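## Task

Press the green button to start the pen carriage, which makes a single non-stop pass from the moment it is pressed. A pen marks its same-coloured lane only while its key is fully pressed and the carriage is moving; a half-pressed key may or may not mark. At the end, every printed box must carry ink along its horizontal midline, and no ink may lie outside any box. Using the sheet's border ruler, the pens begin at 86 mm and travel at 7.69 mm/s. Arm bases (metres, heading in degrees counter-clockwise from +x): arm1 x=+1.03 y=+0.12 z=+0.74 heading -174; arm2 x=+0.38 y=+0.65 z=+0.72 heading -113; arm3 x=-0.52 y=+0.65 z=+0.82 heading -64; arm4 x=-0.30 y=-0.65 z=+0.78 heading +81. Anything that stays correct only because a robot is still holding it at the end does not count.

## Robot and tools

Setup. Four identical i2rt Big YAM arms, arm1 to arm4, each with six joints, a two-finger gripper and a wrist camera (armN_cam_wrist). cam_sheet is a fixed room camera looking down on the sheet. Everything is expressed in one scene frame: origin on the floor, +z up. With joints 1 and 6 at 0 and the hand level and forward, the wrist camera rides on top of the hand looking toward the fingertips. Reach is roughly 1.0 m from the joint1 axis. Joints move at different speeds, so the hand can sweep a wide arc between postures.

Joints (all absolute targets, radians except the gripper; tolerance for counting as arrived in brackets):
- joint1_rad -2.879 to 2.879 (0.045): base yaw, positive counter-clockwise seen from above; 0 points along the base heading.
- joint2_rad 0 to 3.141 (0.14): shoulder; 0 has the upper arm pointing back roughly level, increasing lifts it up then forward.
- joint3_rad 0 to 3.019 (0.09): elbow; 0 is folded, increasing opens.
- joint4_rad -1.692 to 1.57 (0.055): wrist pitch, positive tips fingers up.
- joint5_rad -1.57 to 1.57 (0.03): sideways wrist swing, positive toward the arm's right.
- joint6_rad -2.094 to 2.094 (0.035): hand roll, positive clockwise viewed from behind.
- gripper_m 0 to 0.093 (0.003): fingertip gap in metres; grip force tops out near 50-62 N per pad.

Tools.
execute_actions: arguments "actions" (a list holding zero or one action) and optional "cameras". The action is an object keyed by arm name; each arm entry holds "joints", a map from joint name to an absolute target in the units above. Any subset of arms and joints may appear; all named motions start at once and may finish at different times. Joints or arms left out are not reset: they may keep driving toward an earlier target. An unknown key or out-of-range number rejects the entire call and nothing moves. One action runs at most 15 s. "cameras" takes names from arm1_cam_wrist, arm2_cam_wrist, arm3_cam_wrist, arm4_cam_wrist, cam_sheet or "all"; omitted or null means all, [] means none. An empty actions list just reports state and images.
wait: "seconds" from 0 to 10; commands nothing, the scene keeps running, returns state and images.
zoom_image: "camera" plus "region" [x0, y0, x1, y1] in pixels of that camera's most recent full image, top-left origin, at most 504 by 504. Useful for reading the ruler and boxes on cam_sheet (672x504).
finished_scene: "scene" (1 or 2). Irreversible; reports success and gives the next scene's task. Replying without any tool call ends all remaining scenes.

Results. joint_positions gives measured joint values. The "pictures" line lists cameras in image order. joint_status tells how each commanded motion ended: reached; "off_target" (stopped short, may still push); "contact_stop" or "time_out" (target dropped, joint holds where it stopped, though a timed-out joint may keep a target limited to 0.375, 0.375, 0.113, 0.225, 0.075, 0.3 rad from its position for joints 1-6 and keep pushing); "not_followed" (a self/inter-arm clearance check refused the arm's targets, shown with a "joint command not followed" line and usually a "cause:" line; the gripper part still runs, and refused targets may be retried on later actions until valid targets arrive). on_its_own lists uncommanded behaviour; "held at" is the target held, not the position. To stop a joint from pushing, command its reported position. Tiny target changes may produce no movement. A stopped call means later execute_actions, wait and finished_scene calls in that same reply are skipped.

Timing. The button starts the carriage instantly. Convert ruler millimetres to times: a box from a to b mm is under the pen between (a - start)/speed and (b - start)/speed seconds after the press. Keys should be fully down across each box's midline span and up outside boxes.

Calibration. Intrinsics and T_world_to_cam (scene frame to camera, metres) are given per camera; cam_sheet is pinhole with radial distortion, wrist cameras fisheye. Fixed cameras can be off by up to about 2.3 degrees and 9 mm; wrist poses derive from joint readings and inherit their errors.

Avoid. Arms pressing hard on each other fails the run; hard hits can too, and nothing in the state reports arm-to-arm contact. The clearance check can act late and ignores fingers, gripper housings and wrist cameras. The arms keep pushing when they touch things, so do not press keys or the button harder than needed. Sustained load heats motors: MOTOR HOT appears at 85 °C, and at 100 °C an OVER-TEMPERATURE FAULT drops that arm until it cools (joints then read limit_stop_at_motor_heat; resend targets). Avoid drops, slams and knocking things over.

Each tool is called after "Request:" as name(argument=value, ...) on one line, values as JSON.

## Session

Request:
execute_actions(actions=[])

Scene clock: 0.00 s.
Motor temperatures (°C, as the motors report them): arm1=[24 25 23 22 23 22] | arm2=[25 25 24 23 23 25] | arm3=[24 24 22 23 22 23] | arm4=[24 22 23 25 25 26]
arm1.joint_positions: joint1_rad=-0.571 joint2_rad=+0.341 joint3_rad=+1.553 joint4_rad=-1.602 joint5_rad=+0.077 joint6_rad=+0.411 gripper_m=+0.094
arm1.joint_status: not commanded
arm1.hand: x=+0.9931 y=+0.1540 z=+1.3213 quat_wxyz=(+0.048, -0.742, +0.373, +0.556) (m; scene frame)
arm2.joint_positions: joint1_rad=-0.492 joint2_rad=+0.541 joint3_rad=+1.577 joint4_rad=-1.345 joint5_rad=-0.052 joint6_rad=-0.178 gripper_m=+0.095
arm2.joint_status: not commanded
arm2.hand: x=+0.2632 y=+0.5440 z=+1.3623 quat_wxyz=(-0.163, -0.728, -0.346, +0.569) (m; scene frame)
arm3.joint_positions: joint1_rad=+0.078 joint2_rad=+0.635 joint3_rad=+1.535 joint4_rad=-1.468 joint5_rad=-0.174 joint6_rad=+0.723 gripper_m=+0.095
arm3.joint_status: not commanded
arm3.hand: x=-0.3920 y=+0.4958 z=+1.3997 quat_wxyz=(-0.486, -0.648, -0.587, +0.005) (m; scene frame)
arm4.joint_positions: joint1_rad=+0.421 joint2_rad=+0.625 joint3_rad=+1.311 joint4_rad=-1.419 joint5_rad=+0.069 joint6_rad=-0.383 gripper_m=+0.094
arm4.joint_status: not commanded
arm4.hand: x=-0.3501 y=-0.4225 z=+1.2664 quat_wxyz=(-0.324, +0.813, -0.417, -0.247) (m; scene frame)
pictures: arm1_cam_wrist, arm2_cam_wrist, arm3_cam_wrist, arm4_cam_wrist, cam_sheet
Images, in order (width x height): arm1_cam_wrist 504x504, arm2_cam_wrist 504x504, arm3_cam_wrist 504x504, arm4_cam_wrist 504x504, cam_sheet 672x504.

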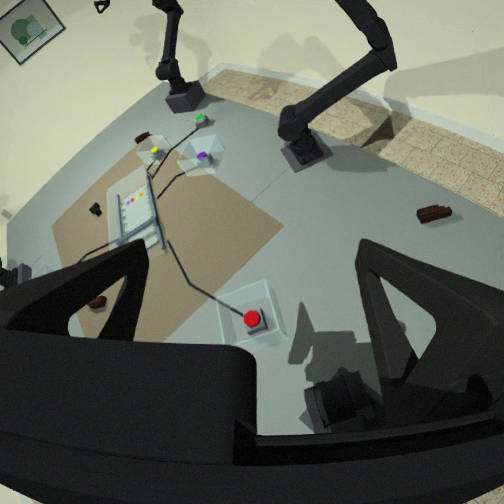

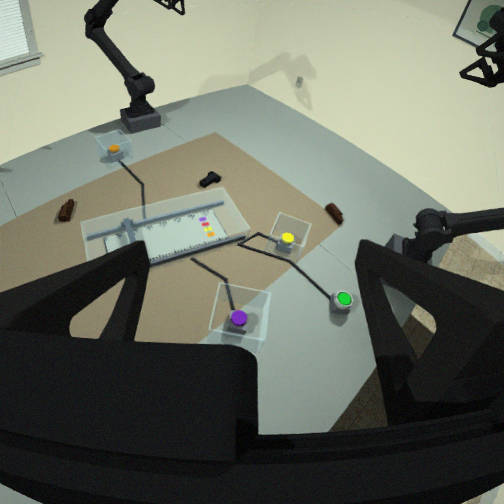

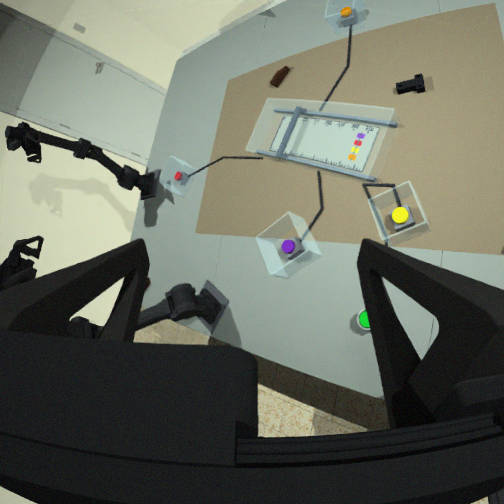

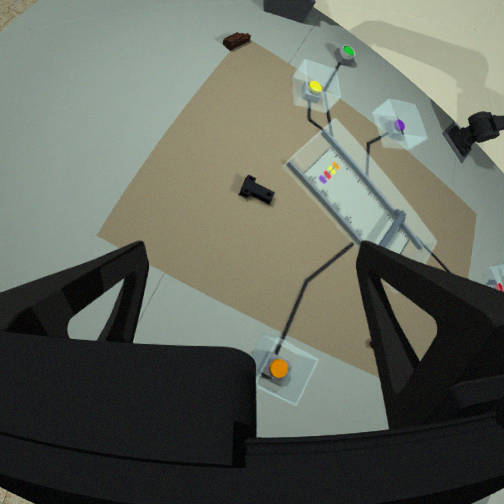

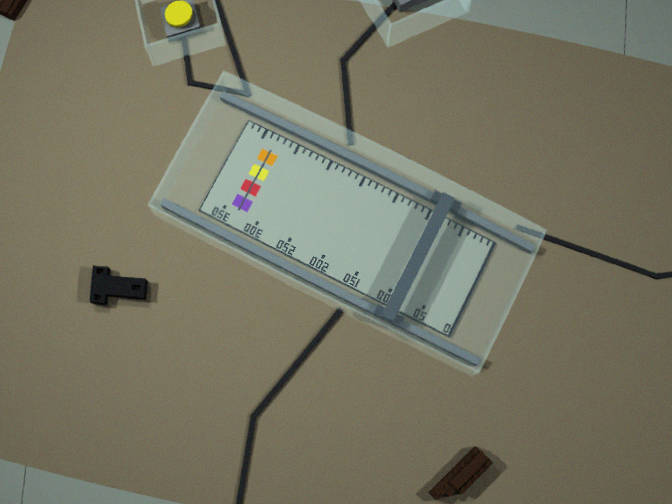

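Request:
zoom_image(camera="cam_sheet", region=[190, 110, 350, 270])

Request:
zoom_image(camera="cam_sheet", region=[140, 60, 560, 380])

Request:
zoom_image(camera="arm1_cam_wrist", region=[200, 270, 300, 360])

Region (190, 110, 350, 270) of cam_sheet's 672x504 image, scaled by 3.150, with more detail than that image has.

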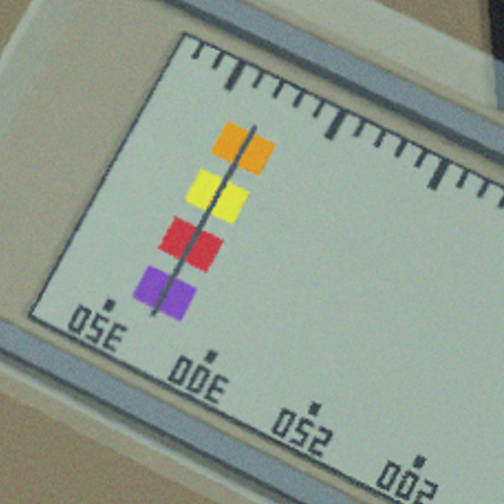

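Region (140, 60, 560, 380) of cam_sheet's 672x504 image, scaled by 1.200, with more detail than that image has; it fills the top 384 rows of this view, and the rest is white.

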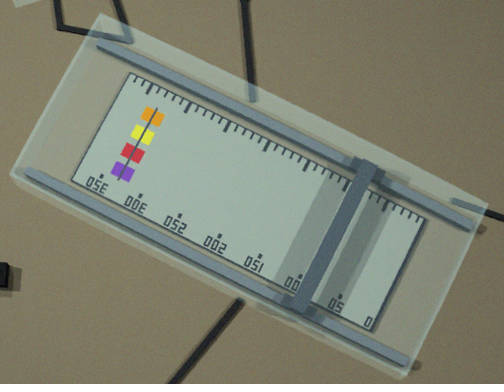

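Region (200, 270, 300, 360) of arm1_cam_wrist's 504x504 image, scaled by 5.040, with more detail than that image has; it fills the top 454 rows of this view, and the rest is white.

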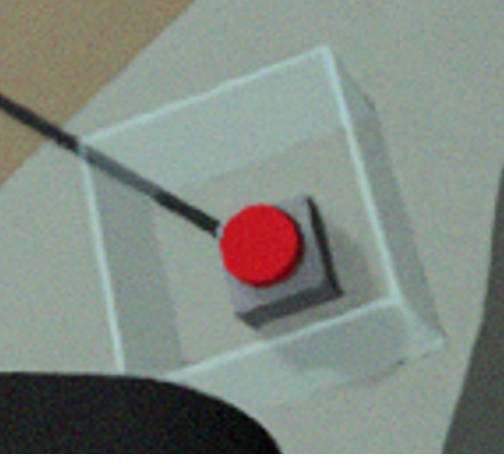

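Request:
execute_actions(actions=[{"arm1":{"joints":{"joint4_rad":-1.0,"gripper_m":0}},"arm2":{"joints":{"joint3_rad":1.0,"gripper_m":0}},"arm3":{"joints":{"joint2_rad":1.2,"gripper_m":0}},"arm4":{"joints":{"joint1_rad":-0.76,"gripper_m":0}}}], cameras=[])

Scene clock: 38.87 s.
Motor temperatures (°C, as the motors report them): arm1=[24 26 24 22 23 22] | arm2=[25 25 26 23 23 25] | arm3=[24 24 25 23 22 23] | arm4=[24 22 27 26 25 26]
arm1.joint_positions: joint1_rad=-0.571 joint2_rad=+0.341 joint3_rad=+1.553 joint4_rad=-1.021 joint5_rad=+0.077 joint6_rad=+0.411 gripper_m=+0.000
arm1.joint_status: all done
arm1.hand: x=+0.9807 y=+0.1602 z=+1.4613 quat_wxyz=(+0.047, -0.562, +0.298, +0.770) (m; scene frame)
arm2.joint_positions: joint1_rad=-0.492 joint2_rad=+0.541 joint3_rad=+1.008 joint4_rad=-1.345 joint5_rad=-0.052 joint6_rad=-0.178 gripper_m=+0.001
arm2.joint_status: all done
arm2.hand: x=+0.2072 y=+0.5009 z=+1.0917 quat_wxyz=(-0.105, -0.852, -0.395, +0.326) (m; scene frame)
arm3.joint_positions: joint1_rad=+0.078 joint2_rad=+1.202 joint3_rad=+1.538 joint4_rad=-1.468 joint5_rad=-0.174 joint6_rad=+0.723 gripper_m=+0.001
arm3.joint_status: all done
arm3.hand: x=-0.2862 y=+0.3105 z=+1.2361 quat_wxyz=(-0.229, -0.740, -0.631, -0.045) (m; scene frame)
arm4.joint_positions: joint1_rad=-0.755 joint2_rad=+0.625 joint3_rad=+1.311 joint4_rad=-1.419 joint5_rad=+0.070 joint6_rad=-0.383 gripper_m=+0.001
arm4.joint_status: all done
arm4.hand: x=-0.1092 y=-0.5158 z=+1.2663 quat_wxyz=(-0.406, +0.445, -0.798, -0.026) (m; scene frame)
pictures: none
No camera images: the call's "cameras" was empty. Leave "cameras" out to get every camera's image.

Request:
execute_actions(actions=[{"arm1":{"joints":{"joint1_rad":-0.012,"joint2_rad":1.144,"joint3_rad":0.95,"joint4_rad":-1.377,"joint5_rad":0,"joint6_rad":0}},"arm2":{"joints":{"joint1_rad":-0.597,"joint2_rad":1.442,"joint3_rad":1.246,"joint4_rad":-1.375,"joint5_rad":0,"joint6_rad":0}},"arm3":{"joints":{"joint1_rad":0.136,"joint2_rad":1.52,"joint3_rad":1.066,"joint4_rad":-1.117,"joint5_rad":0,"joint6_rad":0}},"arm4":{"joints":{"joint1_rad":-0.76,"joint2_rad":1.157,"joint3_rad":0.838,"joint4_rad":-1.252,"joint5_rad":0,"joint6_rad":0}}}])

Scene clock: 54.00 s.
Motor temperatures (°C, as the motors report them): arm1=[24 26 24 22 23 22] | arm2=[25 25 27 23 23 25] | arm3=[24 25 26 23 22 23] | arm4=[24 22 27 26 25 26]
arm1.joint_positions: joint1_rad=-0.011 joint2_rad=+1.132 joint3_rad=+0.926 joint4_rad=-1.367 joint5_rad=+0.002 joint6_rad=+0.008 gripper_m=+0.000
arm1.joint_status: all done
arm1.hand: x=+0.7355 y=+0.0939 z=+0.9143 quat_wxyz=(+0.001, -0.999, -0.041, -0.001) (m; scene frame)
arm2.joint_positions: joint1_rad=-0.594 joint2_rad=+1.438 joint3_rad=+1.230 joint4_rad=-1.365 joint5_rad=-0.003 joint6_rad=-0.008 gripper_m=+0.001
arm2.joint_status: all done
arm2.hand: x=+0.0335 y=+0.4285 z=+0.9166 quat_wxyz=(+0.000, -0.959, -0.284, +0.002) (m; scene frame)
arm3.joint_positions: joint1_rad=+0.134 joint2_rad=+1.524 joint3_rad=+1.053 joint4_rad=-1.129 joint5_rad=-0.003 joint6_rad=+0.012 gripper_m=+0.001
arm3.joint_status: all done
arm3.hand: x=-0.2973 y=+0.3120 z=+0.9148 quat_wxyz=(+0.013, -0.480, -0.877, -0.004) (m; scene frame)
arm4.joint_positions: joint1_rad=-0.755 joint2_rad=+1.162 joint3_rad=+0.810 joint4_rad=-1.253 joint5_rad=+0.002 joint6_rad=-0.008 gripper_m=+0.001
arm4.joint_status: all done
arm4.hand: x=-0.0765 y=-0.4752 z=+0.9089 quat_wxyz=(+0.016, +0.331, -0.944, +0.007) (m; scene frame)
pictures: arm1_cam_wrist, arm2_cam_wrist, arm3_cam_wrist, arm4_cam_wrist, cam_sheet
camera_calibration (this result's frames):
arm1_cam_wrist: T_world_to_cam=[[-0.0871688, 0.995999, -0.019688, -0.00488529], [0.808484, 0.0822767, 0.582738, -1.13466], [0.582027, 0.0348791, -0.812421, 0.438806], [0, 0, 0, 1]] pos_world=[0.661532, 0.0829167, 1.01761]
arm2_cam_wrist: T_world_to_cam=[[-0.568037, 0.822927, -0.0111394, -0.321738], [0.666788, 0.468109, 0.579886, -0.746272], [0.482418, 0.321969, -0.814622, 0.714149], [0, 0, 0, 1]] pos_world=[-0.0296723, 0.38417, 1.01093]
arm3_cam_wrist: T_world_to_cam=[[-0.849322, -0.527872, -0.00174798, -0.0840456], [-0.413886, 0.663862, 0.622885, -0.893762], [-0.327643, 0.529753, -0.782312, 0.573444], [0, 0, 0, 1]] pos_world=[-0.253413, 0.245186, 1.00518]
arm4_cam_wrist: T_world_to_cam=[[0.610994, -0.791608, -0.00659364, -0.32344], [-0.617172, -0.481541, 0.622268, -0.835492], [-0.495767, -0.376132, -0.782777, 0.61599], [0, 0, 0, 1]] pos_world=[-0.0126346, -0.426667, 0.99995]
Images, in order (width x height): arm1_cam_wrist 504x504, arm2_cam_wrist 504x504, arm3_cam_wrist 504x504, arm4_cam_wrist 504x504, cam_sheet 672x504.

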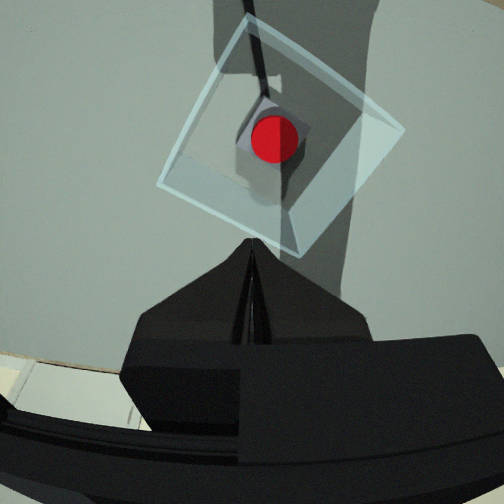

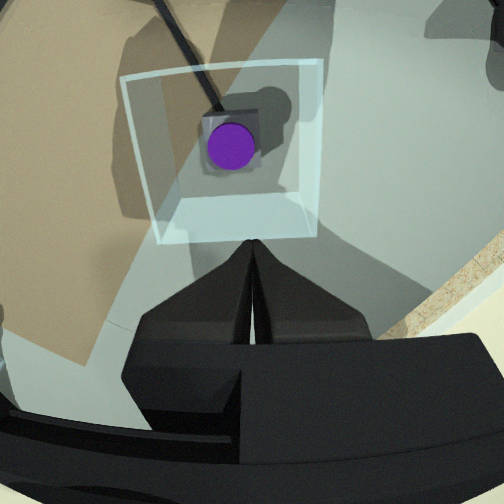

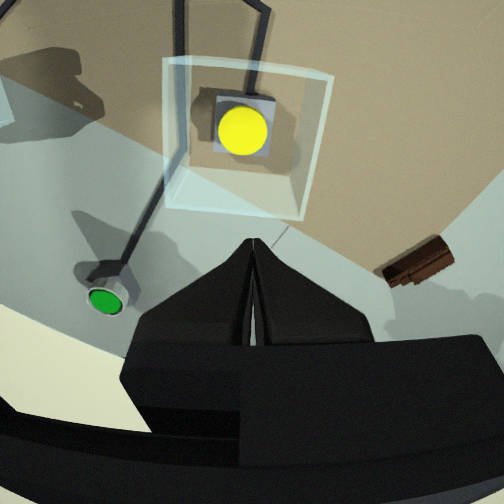

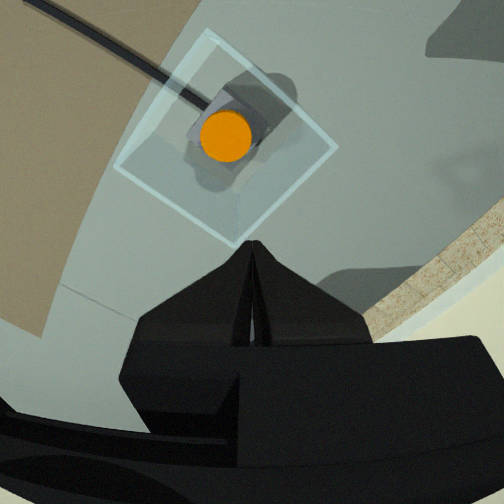

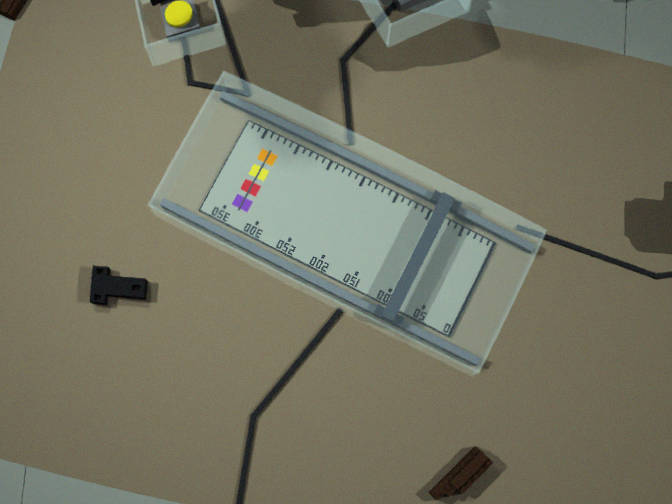

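Request:
execute_actions(actions=[{"arm1":{"joints":{"joint1_rad":-0.048,"joint2_rad":1.29,"joint3_rad":0.716,"joint4_rad":-0.98}},"arm2":{"joints":{"joint1_rad":-0.548,"joint2_rad":1.572,"joint3_rad":1.041,"joint4_rad":-1.025}},"arm3":{"joints":{"joint1_rad":0.16,"joint2_rad":1.743,"joint3_rad":0.949,"joint4_rad":-0.755}},"arm4":{"joints":{"joint1_rad":-0.687,"joint2_rad":1.341,"joint3_rad":0.651,"joint4_rad":-0.855}}}], cameras=["arm1_cam_wrist","arm2_cam_wrist","arm3_cam_wrist","arm4_cam_wrist"])

Scene clock: 73.63 s.
Motor temperatures (°C, as the motors report them): arm1=[24 26 26 22 23 22] | arm2=[25 26 28 23 23 25] | arm3=[24 25 26 23 22 23] | arm4=[24 22 28 25 25 26]
arm1.joint_positions: joint1_rad=-0.044 joint2_rad=+1.302 joint3_rad=+0.699 joint4_rad=-0.993 joint5_rad=+0.002 joint6_rad=+0.008 gripper_m=+0.000
arm1.joint_status: all done
arm1.hand: x=+0.7354 y=+0.1037 z=+0.7873 quat_wxyz=(+0.001, -1.000, -0.025, -0.012) (m; scene frame)
arm2.joint_positions: joint1_rad=-0.549 joint2_rad=+1.579 joint3_rad=+1.036 joint4_rad=-1.041 joint5_rad=-0.002 joint6_rad=-0.008 gripper_m=+0.001
arm2.joint_status: all done
arm2.hand: x=+0.0394 y=+0.4106 z=+0.7916 quat_wxyz=(+0.002, -0.952, -0.305, -0.004) (m; scene frame)
arm3.joint_positions: joint1_rad=+0.154 joint2_rad=+1.757 joint3_rad=+0.943 joint4_rad=-0.767 joint5_rad=-0.003 joint6_rad=+0.012 gripper_m=+0.001
arm3.joint_status: all done
arm3.hand: x=-0.2839 y=+0.3047 z=+0.7886 quat_wxyz=(+0.005, -0.472, -0.882, +0.000) (m; scene frame)
arm4.joint_positions: joint1_rad=-0.688 joint2_rad=+1.350 joint3_rad=+0.628 joint4_rad=-0.864 joint5_rad=+0.001 joint6_rad=-0.007 gripper_m=+0.001
arm4.joint_status: all done
arm4.hand: x=-0.0856 y=-0.4576 z=+0.7981 quat_wxyz=(+0.008, +0.362, -0.932, +0.003) (m; scene frame)
pictures: arm1_cam_wrist, arm2_cam_wrist, arm3_cam_wrist, arm4_cam_wrist
camera_calibration (this result's frames):
arm1_cam_wrist: T_world_to_cam=[[-0.0543717, 0.998328, -0.0196381, -0.0415324], [0.797209, 0.0552439, 0.60117, -1.06489], [0.60125, 0.017031, -0.79888, 0.31242], [0, 0, 0, 1]] pos_world=[0.658838, 0.0949707, 0.888949]
arm2_cam_wrist: T_world_to_cam=[[-0.604056, 0.796867, -0.0109361, -0.29303], [0.639747, 0.493045, 0.589602, -0.686184], [0.475226, 0.349156, -0.80762, 0.59881], [0, 0, 0, 1]] pos_world=[-0.0225929, 0.362747, 0.884982]
arm3_cam_wrist: T_world_to_cam=[[-0.838379, -0.545086, -0.0013795, -0.0686532], [-0.433358, 0.664995, 0.608262, -0.799128], [-0.330638, 0.510552, -0.793735, 0.496956], [0, 0, 0, 1]] pos_world=[-0.239554, 0.240273, 0.880435]
arm4_cam_wrist: T_world_to_cam=[[0.662233, -0.74926, -0.00758288, -0.280116], [-0.592095, -0.529471, 0.607523, -0.771656], [-0.459208, -0.397832, -0.794266, 0.533705], [0, 0, 0, 1]] pos_world=[-0.0263098, -0.406125, 0.890579]
Images, in order (width x height): arm1_cam_wrist 504x504, arm2_cam_wrist 504x504, arm3_cam_wrist 504x504, arm4_cam_wrist 504x504.

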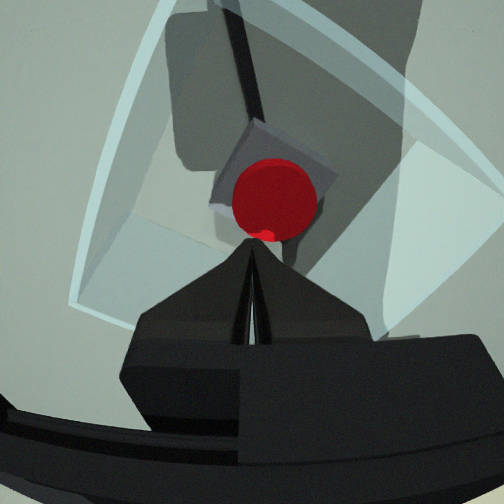

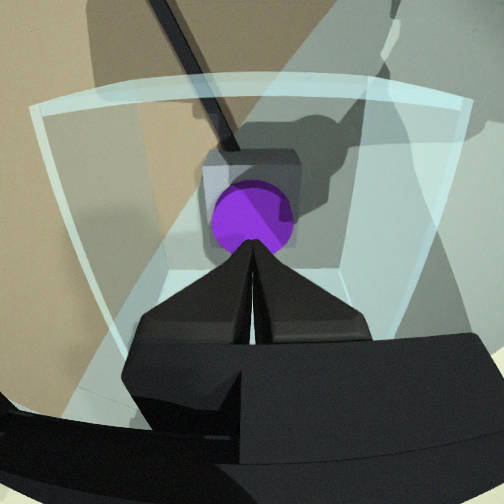

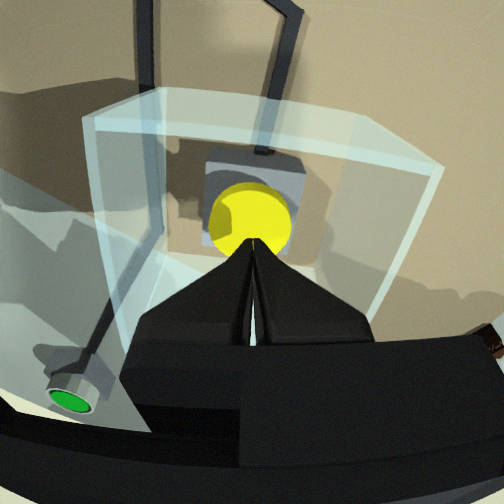

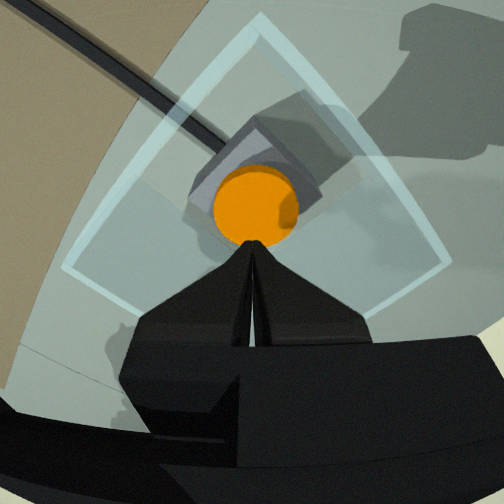

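Request:
execute_actions(actions=[{"arm1":{"joints":{"joint1_rad":-0.085,"joint2_rad":1.405,"joint3_rad":0.655,"joint4_rad":-0.785}},"arm2":{"joints":{"joint2_rad":1.645,"joint3_rad":0.968,"joint4_rad":-0.865}},"arm3":{"joints":{"joint2_rad":1.853,"joint3_rad":0.92,"joint4_rad":-0.61}},"arm4":{"joints":{"joint2_rad":1.505,"joint3_rad":0.588,"joint4_rad":-0.62}}}], cameras=["arm1_cam_wrist","arm2_cam_wrist","arm3_cam_wrist","arm4_cam_wrist"])

Scene clock: 83.50 s.
Motor temperatures (°C, as the motors report them): arm1=[24 26 26 22 23 22] | arm2=[25 26 28 23 23 25] | arm3=[24 25 25 23 22 23] | arm4=[24 22 27 25 25 26]
arm1.joint_positions: joint1_rad=-0.080 joint2_rad=+1.359 joint3_rad=+0.670 joint4_rad=-0.811 joint5_rad=+0.001 joint6_rad=+0.007 gripper_m=+0.000
arm1.joint_status: all done
arm1.hand: x=+0.7091 y=+0.1136 z=+0.7630 quat_wxyz=(+0.000, -0.999, -0.007, +0.036) (m; scene frame)
arm2.joint_positions: joint1_rad=-0.549 joint2_rad=+1.601 joint3_rad=+0.984 joint4_rad=-0.887 joint5_rad=-0.002 joint6_rad=-0.008 gripper_m=+0.001
arm2.joint_status: all done
arm2.hand: x=+0.0290 y=+0.4034 z=+0.7669 quat_wxyz=(-0.010, -0.952, -0.305, +0.035) (m; scene frame)
arm3.joint_positions: joint1_rad=+0.154 joint2_rad=+1.808 joint3_rad=+0.930 joint4_rad=-0.630 joint5_rad=-0.003 joint6_rad=+0.011 gripper_m=+0.001
arm3.joint_status: all done
arm3.hand: x=-0.2739 y=+0.2898 z=+0.7656 quat_wxyz=(-0.028, -0.471, -0.882, +0.017) (m; scene frame)
arm4.joint_positions: joint1_rad=-0.688 joint2_rad=+1.425 joint3_rad=+0.609 joint4_rad=-0.652 joint5_rad=+0.001 joint6_rad=-0.007 gripper_m=+0.001
arm4.joint_status: all done
arm4.hand: x=-0.0612 y=-0.4355 z=+0.7737 quat_wxyz=(-0.048, +0.361, -0.931, -0.018) (m; scene frame)
pictures: arm1_cam_wrist, arm2_cam_wrist, arm3_cam_wrist, arm4_cam_wrist
camera_calibration (this result's frames):
arm1_cam_wrist: T_world_to_cam=[[-0.0205766, 0.999568, -0.0210083, -0.0764267], [0.85267, 0.0285168, 0.52167, -1.00543], [0.522044, -0.00717891, -0.852888, 0.408742], [0, 0, 0, 1]] pos_world=[0.642348, 0.108, 0.87151]
arm2_cam_wrist: T_world_to_cam=[[-0.604877, 0.796279, -0.00799057, -0.295836], [0.676111, 0.518844, 0.52314, -0.621869], [0.420711, 0.311033, -0.852209, 0.637472], [0, 0, 0, 1]] pos_world=[-0.0266835, 0.359946, 0.86622]
arm3_cam_wrist: T_world_to_cam=[[-0.837777, -0.546003, -0.00307871, -0.0666979], [-0.458048, 0.699728, 0.548245, -0.741714], [-0.29719, 0.460718, -0.836312, 0.545826], [0, 0, 0, 1]] pos_world=[-0.233404, 0.231109, 0.862917]
arm4_cam_wrist: T_world_to_cam=[[0.662968, -0.748593, -0.00908933, -0.278404], [-0.641353, -0.574173, 0.508912, -0.676916], [-0.386187, -0.331563, -0.86077, 0.619116], [0, 0, 0, 1]] pos_world=[-0.0104747, -0.391803, 0.874877]
Images, in order (width x height): arm1_cam_wrist 504x504, arm2_cam_wrist 504x504, arm3_cam_wrist 504x504, arm4_cam_wrist 504x504.

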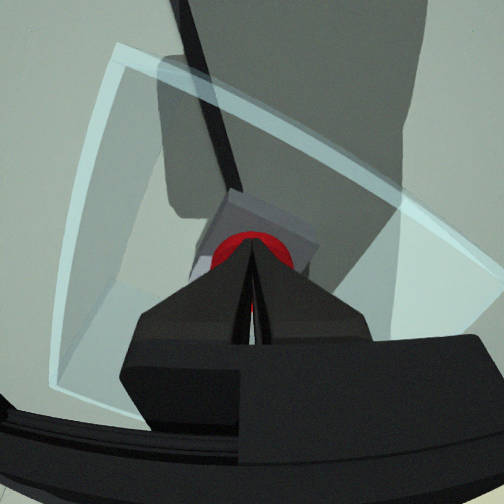

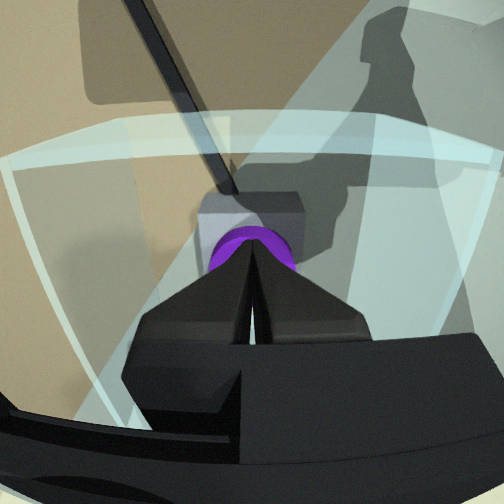

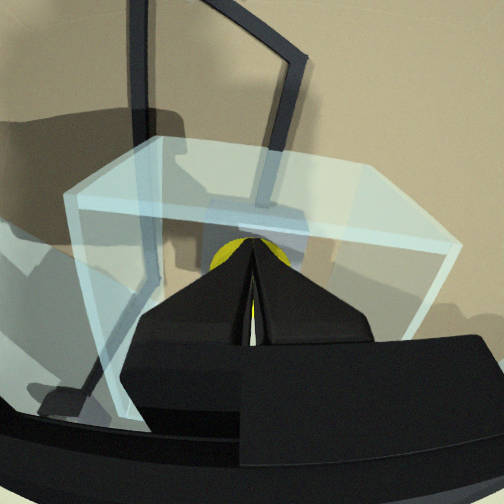

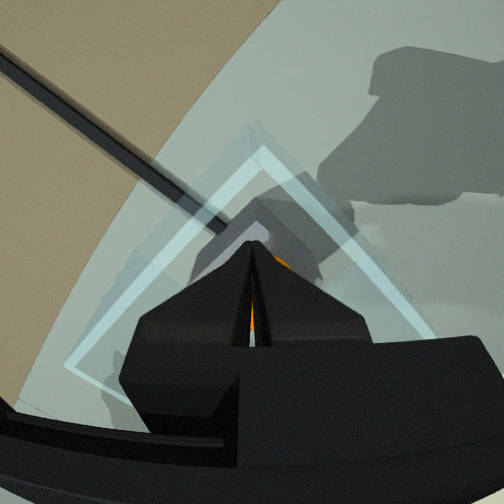

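Request:
execute_actions(actions=[])

Scene clock: 86.23 s.
Motor temperatures (°C, as the motors report them): arm1=[24 26 26 22 23 22] | arm2=[25 26 28 23 23 25] | arm3=[24 25 25 23 22 23] | arm4=[24 22 27 25 25 26]
arm1.joint_positions: joint1_rad=-0.080 joint2_rad=+1.359 joint3_rad=+0.670 joint4_rad=-0.811 joint5_rad=+0.001 joint6_rad=+0.007 gripper_m=+0.000
arm1.joint_status: all done
arm1.hand: x=+0.7091 y=+0.1136 z=+0.7630 quat_wxyz=(+0.000, -0.999, -0.007, +0.036) (m; scene frame)
arm2.joint_positions: joint1_rad=-0.549 joint2_rad=+1.601 joint3_rad=+0.984 joint4_rad=-0.887 joint5_rad=-0.002 joint6_rad=-0.008 gripper_m=+0.001
arm2.joint_status: all done
arm2.hand: x=+0.0290 y=+0.4034 z=+0.7669 quat_wxyz=(-0.010, -0.952, -0.305, +0.035) (m; scene frame)
arm3.joint_positions: joint1_rad=+0.154 joint2_rad=+1.808 joint3_rad=+0.930 joint4_rad=-0.630 joint5_rad=-0.003 joint6_rad=+0.011 gripper_m=+0.001
arm3.joint_status: all done
arm3.hand: x=-0.2739 y=+0.2898 z=+0.7656 quat_wxyz=(-0.028, -0.471, -0.882, +0.017) (m; scene frame)
arm4.joint_positions: joint1_rad=-0.688 joint2_rad=+1.425 joint3_rad=+0.609 joint4_rad=-0.652 joint5_rad=+0.001 joint6_rad=-0.007 gripper_m=+0.001
arm4.joint_status: all done
arm4.hand: x=-0.0612 y=-0.4355 z=+0.7737 quat_wxyz=(-0.048, +0.361, -0.931, -0.018) (m; scene frame)
pictures: arm1_cam_wrist, arm2_cam_wrist, arm3_cam_wrist, arm4_cam_wrist, cam_sheet
camera_calibration (this result's frames):
arm1_cam_wrist: T_world_to_cam=[[-0.0205766, 0.999568, -0.0210083, -0.0764267], [0.85267, 0.0285168, 0.52167, -1.00543], [0.522044, -0.00717891, -0.852888, 0.408742], [0, 0, 0, 1]] pos_world=[0.642348, 0.108, 0.87151]
arm2_cam_wrist: T_world_to_cam=[[-0.604877, 0.796279, -0.00799057, -0.295836], [0.676111, 0.518844, 0.52314, -0.621869], [0.420711, 0.311033, -0.852209, 0.637472], [0, 0, 0, 1]] pos_world=[-0.0266835, 0.359946, 0.86622]
arm3_cam_wrist: T_world_to_cam=[[-0.837777, -0.546003, -0.00307871, -0.0666979], [-0.458048, 0.699728, 0.548245, -0.741714], [-0.29719, 0.460718, -0.836312, 0.545826], [0, 0, 0, 1]] pos_world=[-0.233404, 0.231109, 0.862917]
arm4_cam_wrist: T_world_to_cam=[[0.662968, -0.748593, -0.00908933, -0.278404], [-0.641353, -0.574173, 0.508912, -0.676916], [-0.386187, -0.331563, -0.86077, 0.619116], [0, 0, 0, 1]] pos_world=[-0.0104747, -0.391803, 0.874877]
Images, in order (width x height): arm1_cam_wrist 504x504, arm2_cam_wrist 504x504, arm3_cam_wrist 504x504, arm4_cam_wrist 504x504, cam_sheet 672x504.

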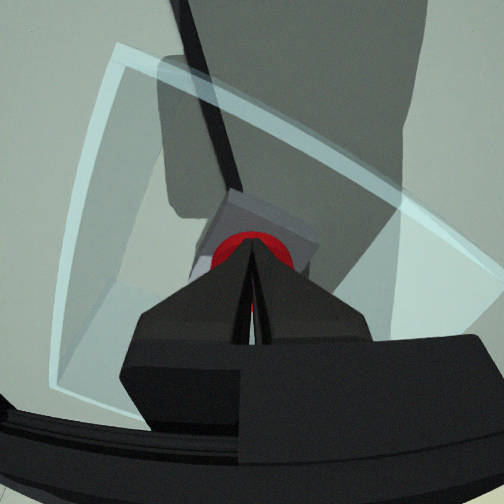

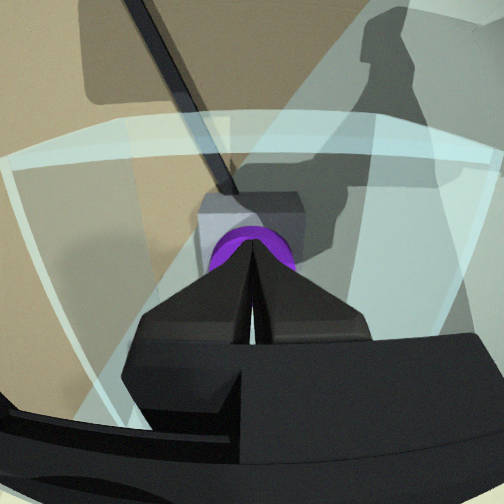

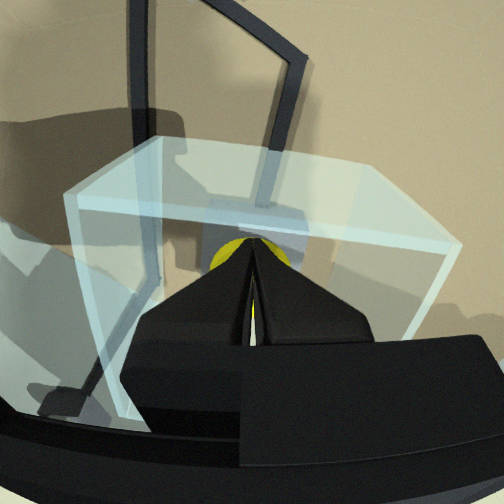

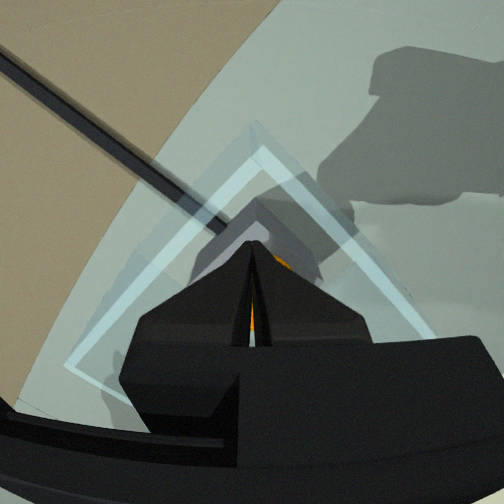

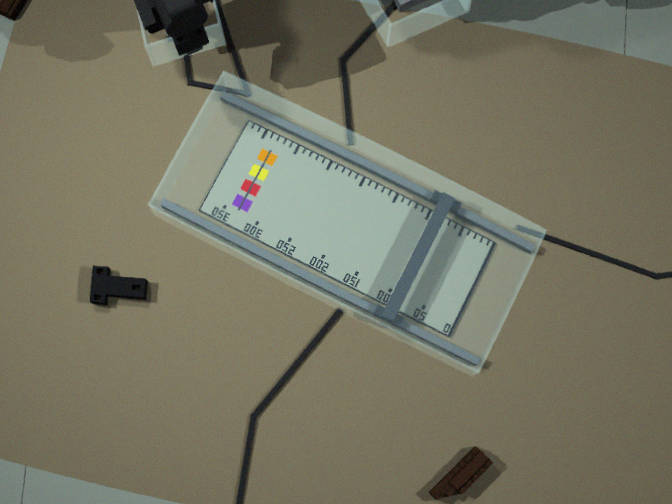

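Request:
execute_actions(actions=[{"arm1":{"joints":{"joint2_rad":1.29,"joint3_rad":0.716,"joint4_rad":-0.975}},"arm2":{"joints":{"joint2_rad":1.572,"joint3_rad":1.041,"joint4_rad":-1.03}},"arm3":{"joints":{"joint2_rad":1.743,"joint3_rad":0.949,"joint4_rad":-0.755}},"arm4":{"joints":{"joint2_rad":1.341,"joint3_rad":0.651,"joint4_rad":-0.85}}}], cameras=["arm1_cam_wrist","arm2_cam_wrist","arm3_cam_wrist","arm4_cam_wrist"])

Request:
execute_actions(actions=[{"arm1":{"joints":{"joint2_rad":1.42}},"arm2":{"joints":{"joint2_rad":1.67}},"arm3":{"joints":{"joint2_rad":1.84}},"arm4":{"joints":{"joint2_rad":1.48}}}], cameras=["arm1_cam_wrist","arm2_cam_wrist","arm3_cam_wrist","arm4_cam_wrist"])

Request:
execute_actions(actions=[{"arm1":{"joints":{"joint2_rad":1.29}},"arm2":{"joints":{"joint2_rad":1.572}},"arm3":{"joints":{"joint2_rad":1.743}},"arm4":{"joints":{"joint2_rad":1.341}}}], cameras=["arm1_cam_wrist","arm2_cam_wrist","arm3_cam_wrist","arm4_cam_wrist"])

Scene clock: 94.67 s.
Motor temperatures (°C, as the motors report them): arm1=[24 26 26 22 23 22] | arm2=[25 26 28 23 23 25] | arm3=[24 25 25 23 22 23] | arm4=[24 22 26 26 25 26]
arm1.joint_positions: joint1_rad=-0.080 joint2_rad=+1.291 joint3_rad=+0.682 joint4_rad=-0.963 joint5_rad=+0.001 joint6_rad=+0.007 gripper_m=+0.000
arm1.joint_status: all done
arm1.hand: x=+0.7346 y=+0.1142 z=+0.7847 quat_wxyz=(+0.001, -1.000, -0.007, +0.000) (m; scene frame)
arm2.joint_positions: joint1_rad=-0.549 joint2_rad=+1.588 joint3_rad=+1.002 joint4_rad=-1.015 joint5_rad=-0.002 joint6_rad=-0.008 gripper_m=+0.001
arm2.joint_status: all done
arm2.hand: x=+0.0473 y=+0.4162 z=+0.7773 quat_wxyz=(+0.004, -0.952, -0.305, -0.012) (m; scene frame)
arm3.joint_positions: joint1_rad=+0.154 joint2_rad=+1.750 joint3_rad=+0.931 joint4_rad=-0.745 joint5_rad=-0.003 joint6_rad=+0.011 gripper_m=+0.001
arm3.joint_status: all done
arm3.hand: x=-0.2837 y=+0.3043 z=+0.7884 quat_wxyz=(-0.003, -0.471, -0.882, +0.004) (m; scene frame)
arm4.joint_positions: joint1_rad=-0.688 joint2_rad=+1.341 joint3_rad=+0.625 joint4_rad=-0.843 joint5_rad=+0.001 joint6_rad=-0.007 gripper_m=+0.001
arm4.joint_status: all done
arm4.hand: x=-0.0822 y=-0.4544 z=+0.7995 quat_wxyz=(-0.005, +0.362, -0.932, -0.002) (m; scene frame)
pictures: arm1_cam_wrist, arm2_cam_wrist, arm3_cam_wrist, arm4_cam_wrist
camera_calibration (this result's frames):
arm1_cam_wrist: T_world_to_cam=[[-0.0190222, 0.999601, -0.0208815, -0.0772291], [0.812663, 0.0276243, 0.582079, -1.0565], [0.582423, -0.0058972, -0.812864, 0.338037], [0, 0, 0, 1]] pos_world=[0.660227, 0.108377, 0.888131]
arm2_cam_wrist: T_world_to_cam=[[-0.603856, 0.79701, -0.0115562, -0.292468], [0.631394, 0.487125, 0.603366, -0.693386], [0.486518, 0.357049, -0.797381, 0.569718], [0, 0, 0, 1]] pos_world=[-0.0159864, 0.367448, 0.869268]
arm3_cam_wrist: T_world_to_cam=[[-0.838082, -0.545542, -0.00180034, -0.0680879], [-0.439791, 0.673662, 0.593939, -0.791745], [-0.322806, 0.498561, -0.804508, 0.51146], [0, 0, 0, 1]] pos_world=[-0.240163, 0.24123, 0.881599]
arm4_cam_wrist: T_world_to_cam=[[0.662388, -0.749115, -0.00823433, -0.279394], [-0.604113, -0.540609, 0.585482, -0.757252], [-0.443045, -0.382842, -0.810644, 0.558934], [0, 0, 0, 1]] pos_world=[-0.0247656, -0.404693, 0.894153]
Images, in order (width x height): arm1_cam_wrist 504x504, arm2_cam_wrist 504x504, arm3_cam_wrist 504x504, arm4_cam_wrist 504x504.

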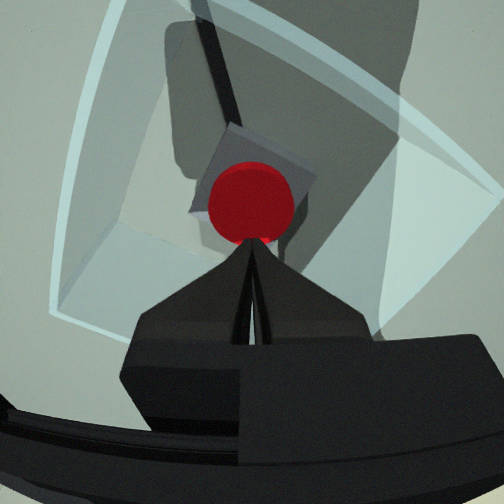

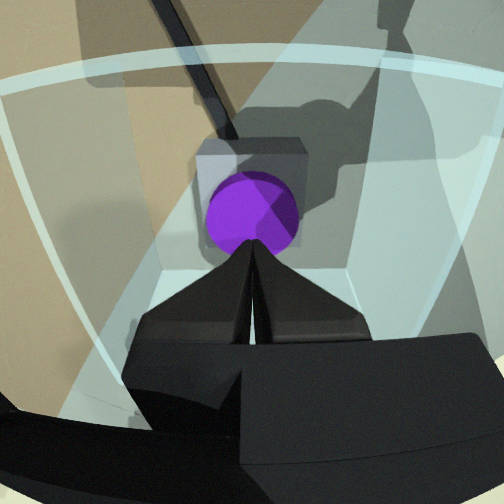

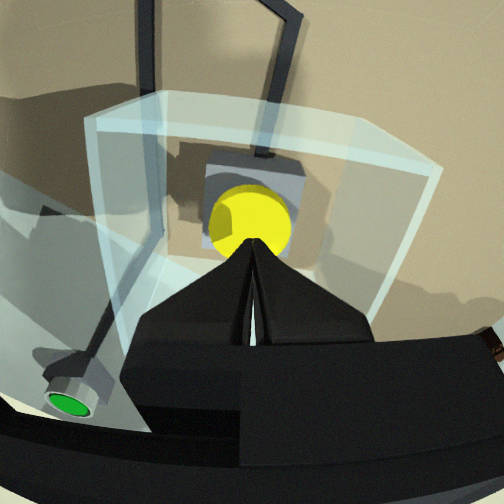

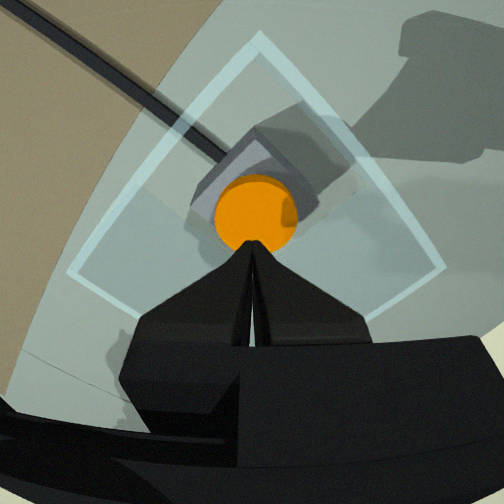

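Scene clock: 95.47 s.
Motor temperatures (°C, as the motors report them): arm1=[24 26 26 22 23 22] | arm2=[25 26 28 23 23 25] | arm3=[24 25 25 23 22 23] | arm4=[24 22 26 25 25 26]
arm1.joint_positions: joint1_rad=-0.080 joint2_rad=+1.392 joint3_rad=+0.705 joint4_rad=-0.970 joint5_rad=+0.001 joint6_rad=+0.007 gripper_m=+0.000
arm1.joint_status: all done
arm1.hand: x=+0.7346 y=+0.1142 z=+0.7641 quat_wxyz=(+0.001, -0.999, -0.007, -0.043) (m; scene frame)
arm2.joint_positions: joint1_rad=-0.549 joint2_rad=+1.622 joint3_rad=+1.014 joint4_rad=-1.020 joint5_rad=-0.002 joint6_rad=-0.007 gripper_m=+0.001
arm2.joint_status: all done
arm2.hand: x=+0.0459 y=+0.4152 z=+0.7679 quat_wxyz=(+0.008, -0.952, -0.305, -0.024) (m; scene frame)
arm3.joint_positions: joint1_rad=+0.154 joint2_rad=+1.809 joint3_rad=+0.937 joint4_rad=-0.747 joint5_rad=-0.003 joint6_rad=+0.011 gripper_m=+0.001
arm3.joint_status: all done
arm3.hand: x=-0.2882 y=+0.3106 z=+0.7665 quat_wxyz=(+0.022, -0.471, -0.882, -0.009) (m; scene frame)
arm4.joint_positions: joint1_rad=-0.688 joint2_rad=+1.453 joint3_rad=+0.645 joint4_rad=-0.851 joint5_rad=+0.001 joint6_rad=-0.007 gripper_m=+0.001
arm4.joint_status: all done
arm4.hand: x=-0.0862 y=-0.4580 z=+0.7752 quat_wxyz=(+0.041, +0.362, -0.931, +0.016) (m; scene frame)
pictures: arm1_cam_wrist, arm2_cam_wrist, arm3_cam_wrist, arm4_cam_wrist
camera_calibration (this result's frames):
arm1_cam_wrist: T_world_to_cam=[[-0.0172233, 0.99964, -0.0205912, -0.0792182], [0.760526, 0.0264672, 0.648767, -1.05696], [0.649078, -0.00448624, -0.760708, 0.232299], [0, 0, 0, 1]] pos_world=[0.651703, 0.108207, 0.860803]
arm2_cam_wrist: T_world_to_cam=[[-0.603232, 0.797468, -0.0124656, -0.29219], [0.618597, 0.477679, 0.623827, -0.697546], [0.503437, 0.368601, -0.781463, 0.545565], [0, 0, 0, 1]] pos_world=[-0.0194159, 0.365119, 0.857844]
arm3_cam_wrist: T_world_to_cam=[[-0.838347, -0.545137, -0.000484143, -0.0696828], [-0.419997, 0.645331, 0.638084, -0.80434], [-0.347531, 0.535139, -0.769967, 0.444277], [0, 0, 0, 1]] pos_world=[-0.241838, 0.243329, 0.855281]
arm4_cam_wrist: T_world_to_cam=[[0.661831, -0.749618, -0.00723585, -0.280696], [-0.558279, -0.499295, 0.662593, -0.784287], [-0.500305, -0.434485, -0.748945, 0.459659], [0, 0, 0, 1]] pos_world=[-0.0221081, -0.40229, 0.861891]
Images, in order (width x height): arm1_cam_wrist 504x504, arm2_cam_wrist 504x504, arm3_cam_wrist 504x504, arm4_cam_wrist 504x504.

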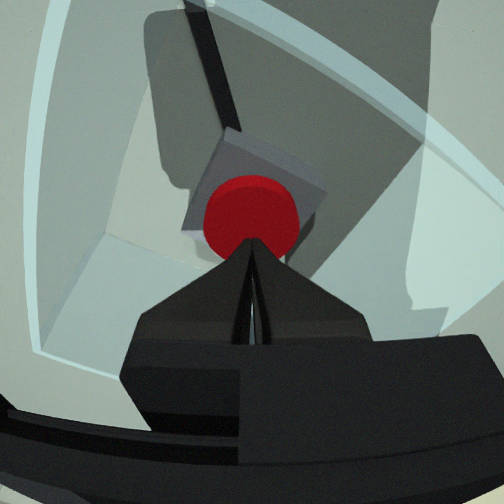

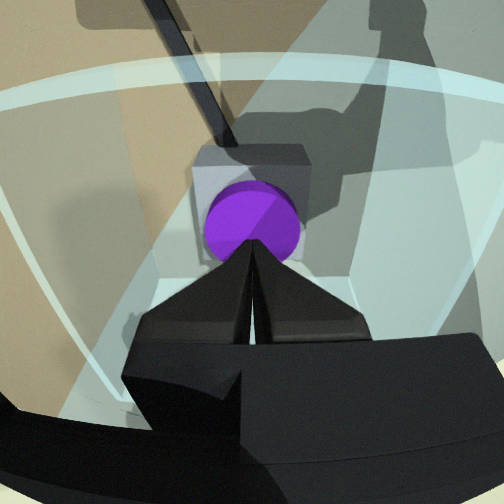

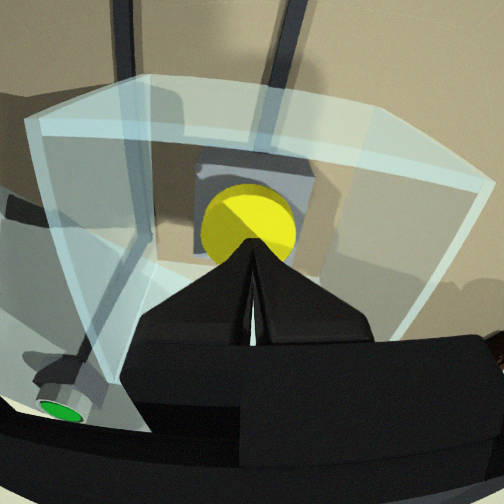

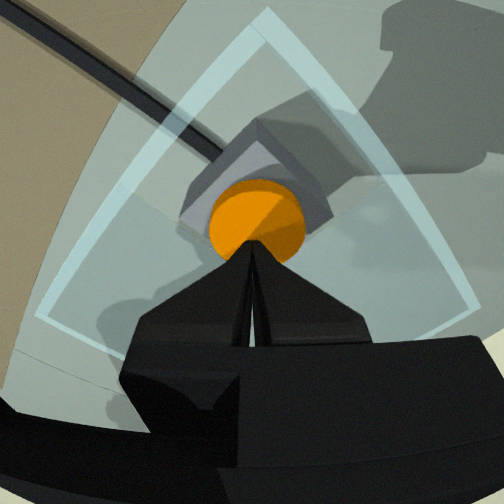

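Scene clock: 96.30 s.
Motor temperatures (°C, as the motors report them): arm1=[24 26 26 22 23 22] | arm2=[25 26 28 23 23 25] | arm3=[24 25 25 23 22 23] | arm4=[24 22 26 25 25 26]
arm1.joint_positions: joint1_rad=-0.080 joint2_rad=+1.287 joint3_rad=+0.705 joint4_rad=-0.970 joint5_rad=+0.001 joint6_rad=+0.007 gripper_m=+0.000
arm1.joint_status: all done
arm1.hand: x=+0.7254 y=+0.1140 z=+0.7933 quat_wxyz=(+0.000, -1.000, -0.007, +0.010) (m; scene frame)
arm2.joint_positions: joint1_rad=-0.549 joint2_rad=+1.585 joint3_rad=+1.014 joint4_rad=-1.020 joint5_rad=-0.002 joint6_rad=-0.007 gripper_m=+0.001
arm2.joint_status: all done
arm2.hand: x=+0.0435 y=+0.4135 z=+0.7820 quat_wxyz=(+0.003, -0.952, -0.305, -0.007) (m; scene frame)
arm3.joint_positions: joint1_rad=+0.154 joint2_rad=+1.748 joint3_rad=+0.937 joint4_rad=-0.749 joint5_rad=-0.003 joint6_rad=+0.011 gripper_m=+0.001
arm3.joint_status: all done
arm3.hand: x=-0.2822 y=+0.3022 z=+0.7908 quat_wxyz=(-0.005, -0.471, -0.882, +0.005) (m; scene frame)
arm4.joint_positions: joint1_rad=-0.688 joint2_rad=+1.337 joint3_rad=+0.645 joint4_rad=-0.851 joint5_rad=+0.001 joint6_rad=-0.007 gripper_m=+0.001
arm4.joint_status: all done
arm4.hand: x=-0.0758 y=-0.4486 z=+0.8067 quat_wxyz=(-0.013, +0.362, -0.932, -0.005) (m; scene frame)
pictures: arm1_cam_wrist, arm2_cam_wrist, arm3_cam_wrist, arm4_cam_wrist
camera_calibration (this result's frames):
arm1_cam_wrist: T_world_to_cam=[[-0.0194548, 0.999592, -0.0209282, -0.0766708], [0.824262, 0.0278826, 0.565522, -1.04927], [0.565875, -0.00624818, -0.824468, 0.371629], [0, 0, 0, 1]] pos_world=[0.65309, 0.108218, 0.898179]
arm2_cam_wrist: T_world_to_cam=[[-0.603673, 0.797154, -0.0111791, -0.292928], [0.636618, 0.490448, 0.595128, -0.687701], [0.479892, 0.352146, -0.803553, 0.583477], [0, 0, 0, 1]] pos_world=[-0.019036, 0.365321, 0.87485]
arm3_cam_wrist: T_world_to_cam=[[-0.83806, -0.545575, -0.00189771, -0.0679134], [-0.441215, 0.675699, 0.590559, -0.789435], [-0.320912, 0.495761, -0.806992, 0.518234], [0, 0, 0, 1]] pos_world=[-0.238919, 0.239449, 0.88429]
arm4_cam_wrist: T_world_to_cam=[[0.66249, -0.749024, -0.00839637, -0.279072], [-0.611328, -0.547112, 0.571793, -0.746877], [-0.43288, -0.373674, -0.820355, 0.582556], [0, 0, 0, 1]] pos_world=[-0.0195272, -0.399971, 0.902618]
Images, in order (width x height): arm1_cam_wrist 504x504, arm2_cam_wrist 504x504, arm3_cam_wrist 504x504, arm4_cam_wrist 504x504.

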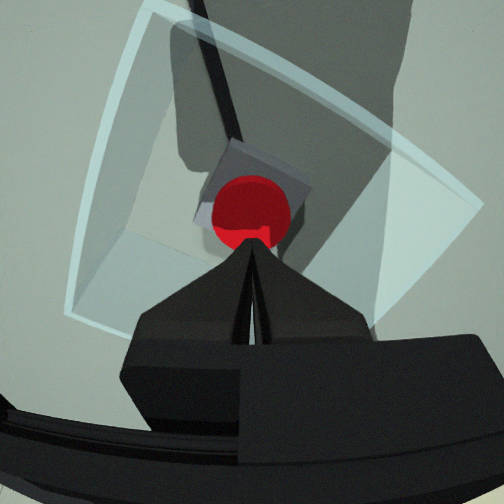

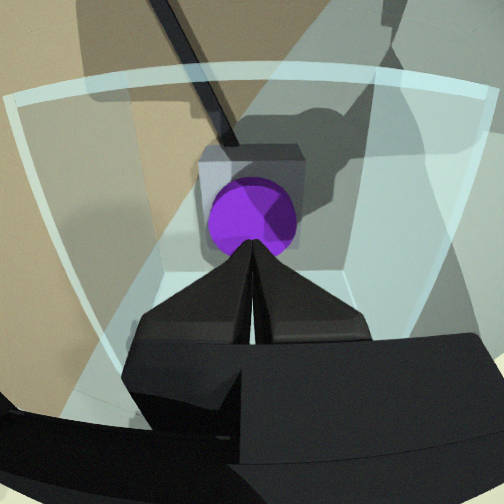

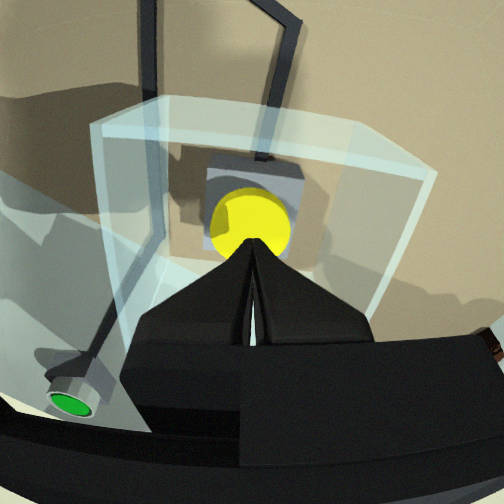

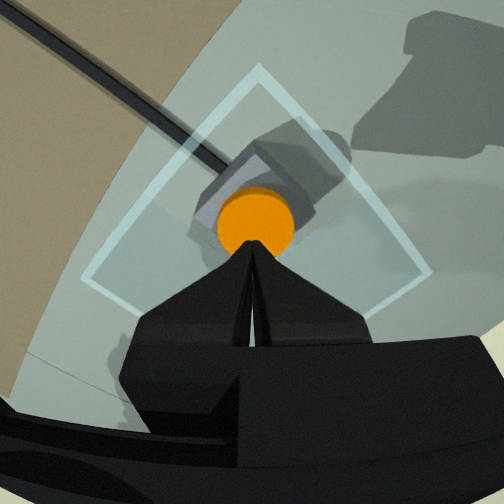

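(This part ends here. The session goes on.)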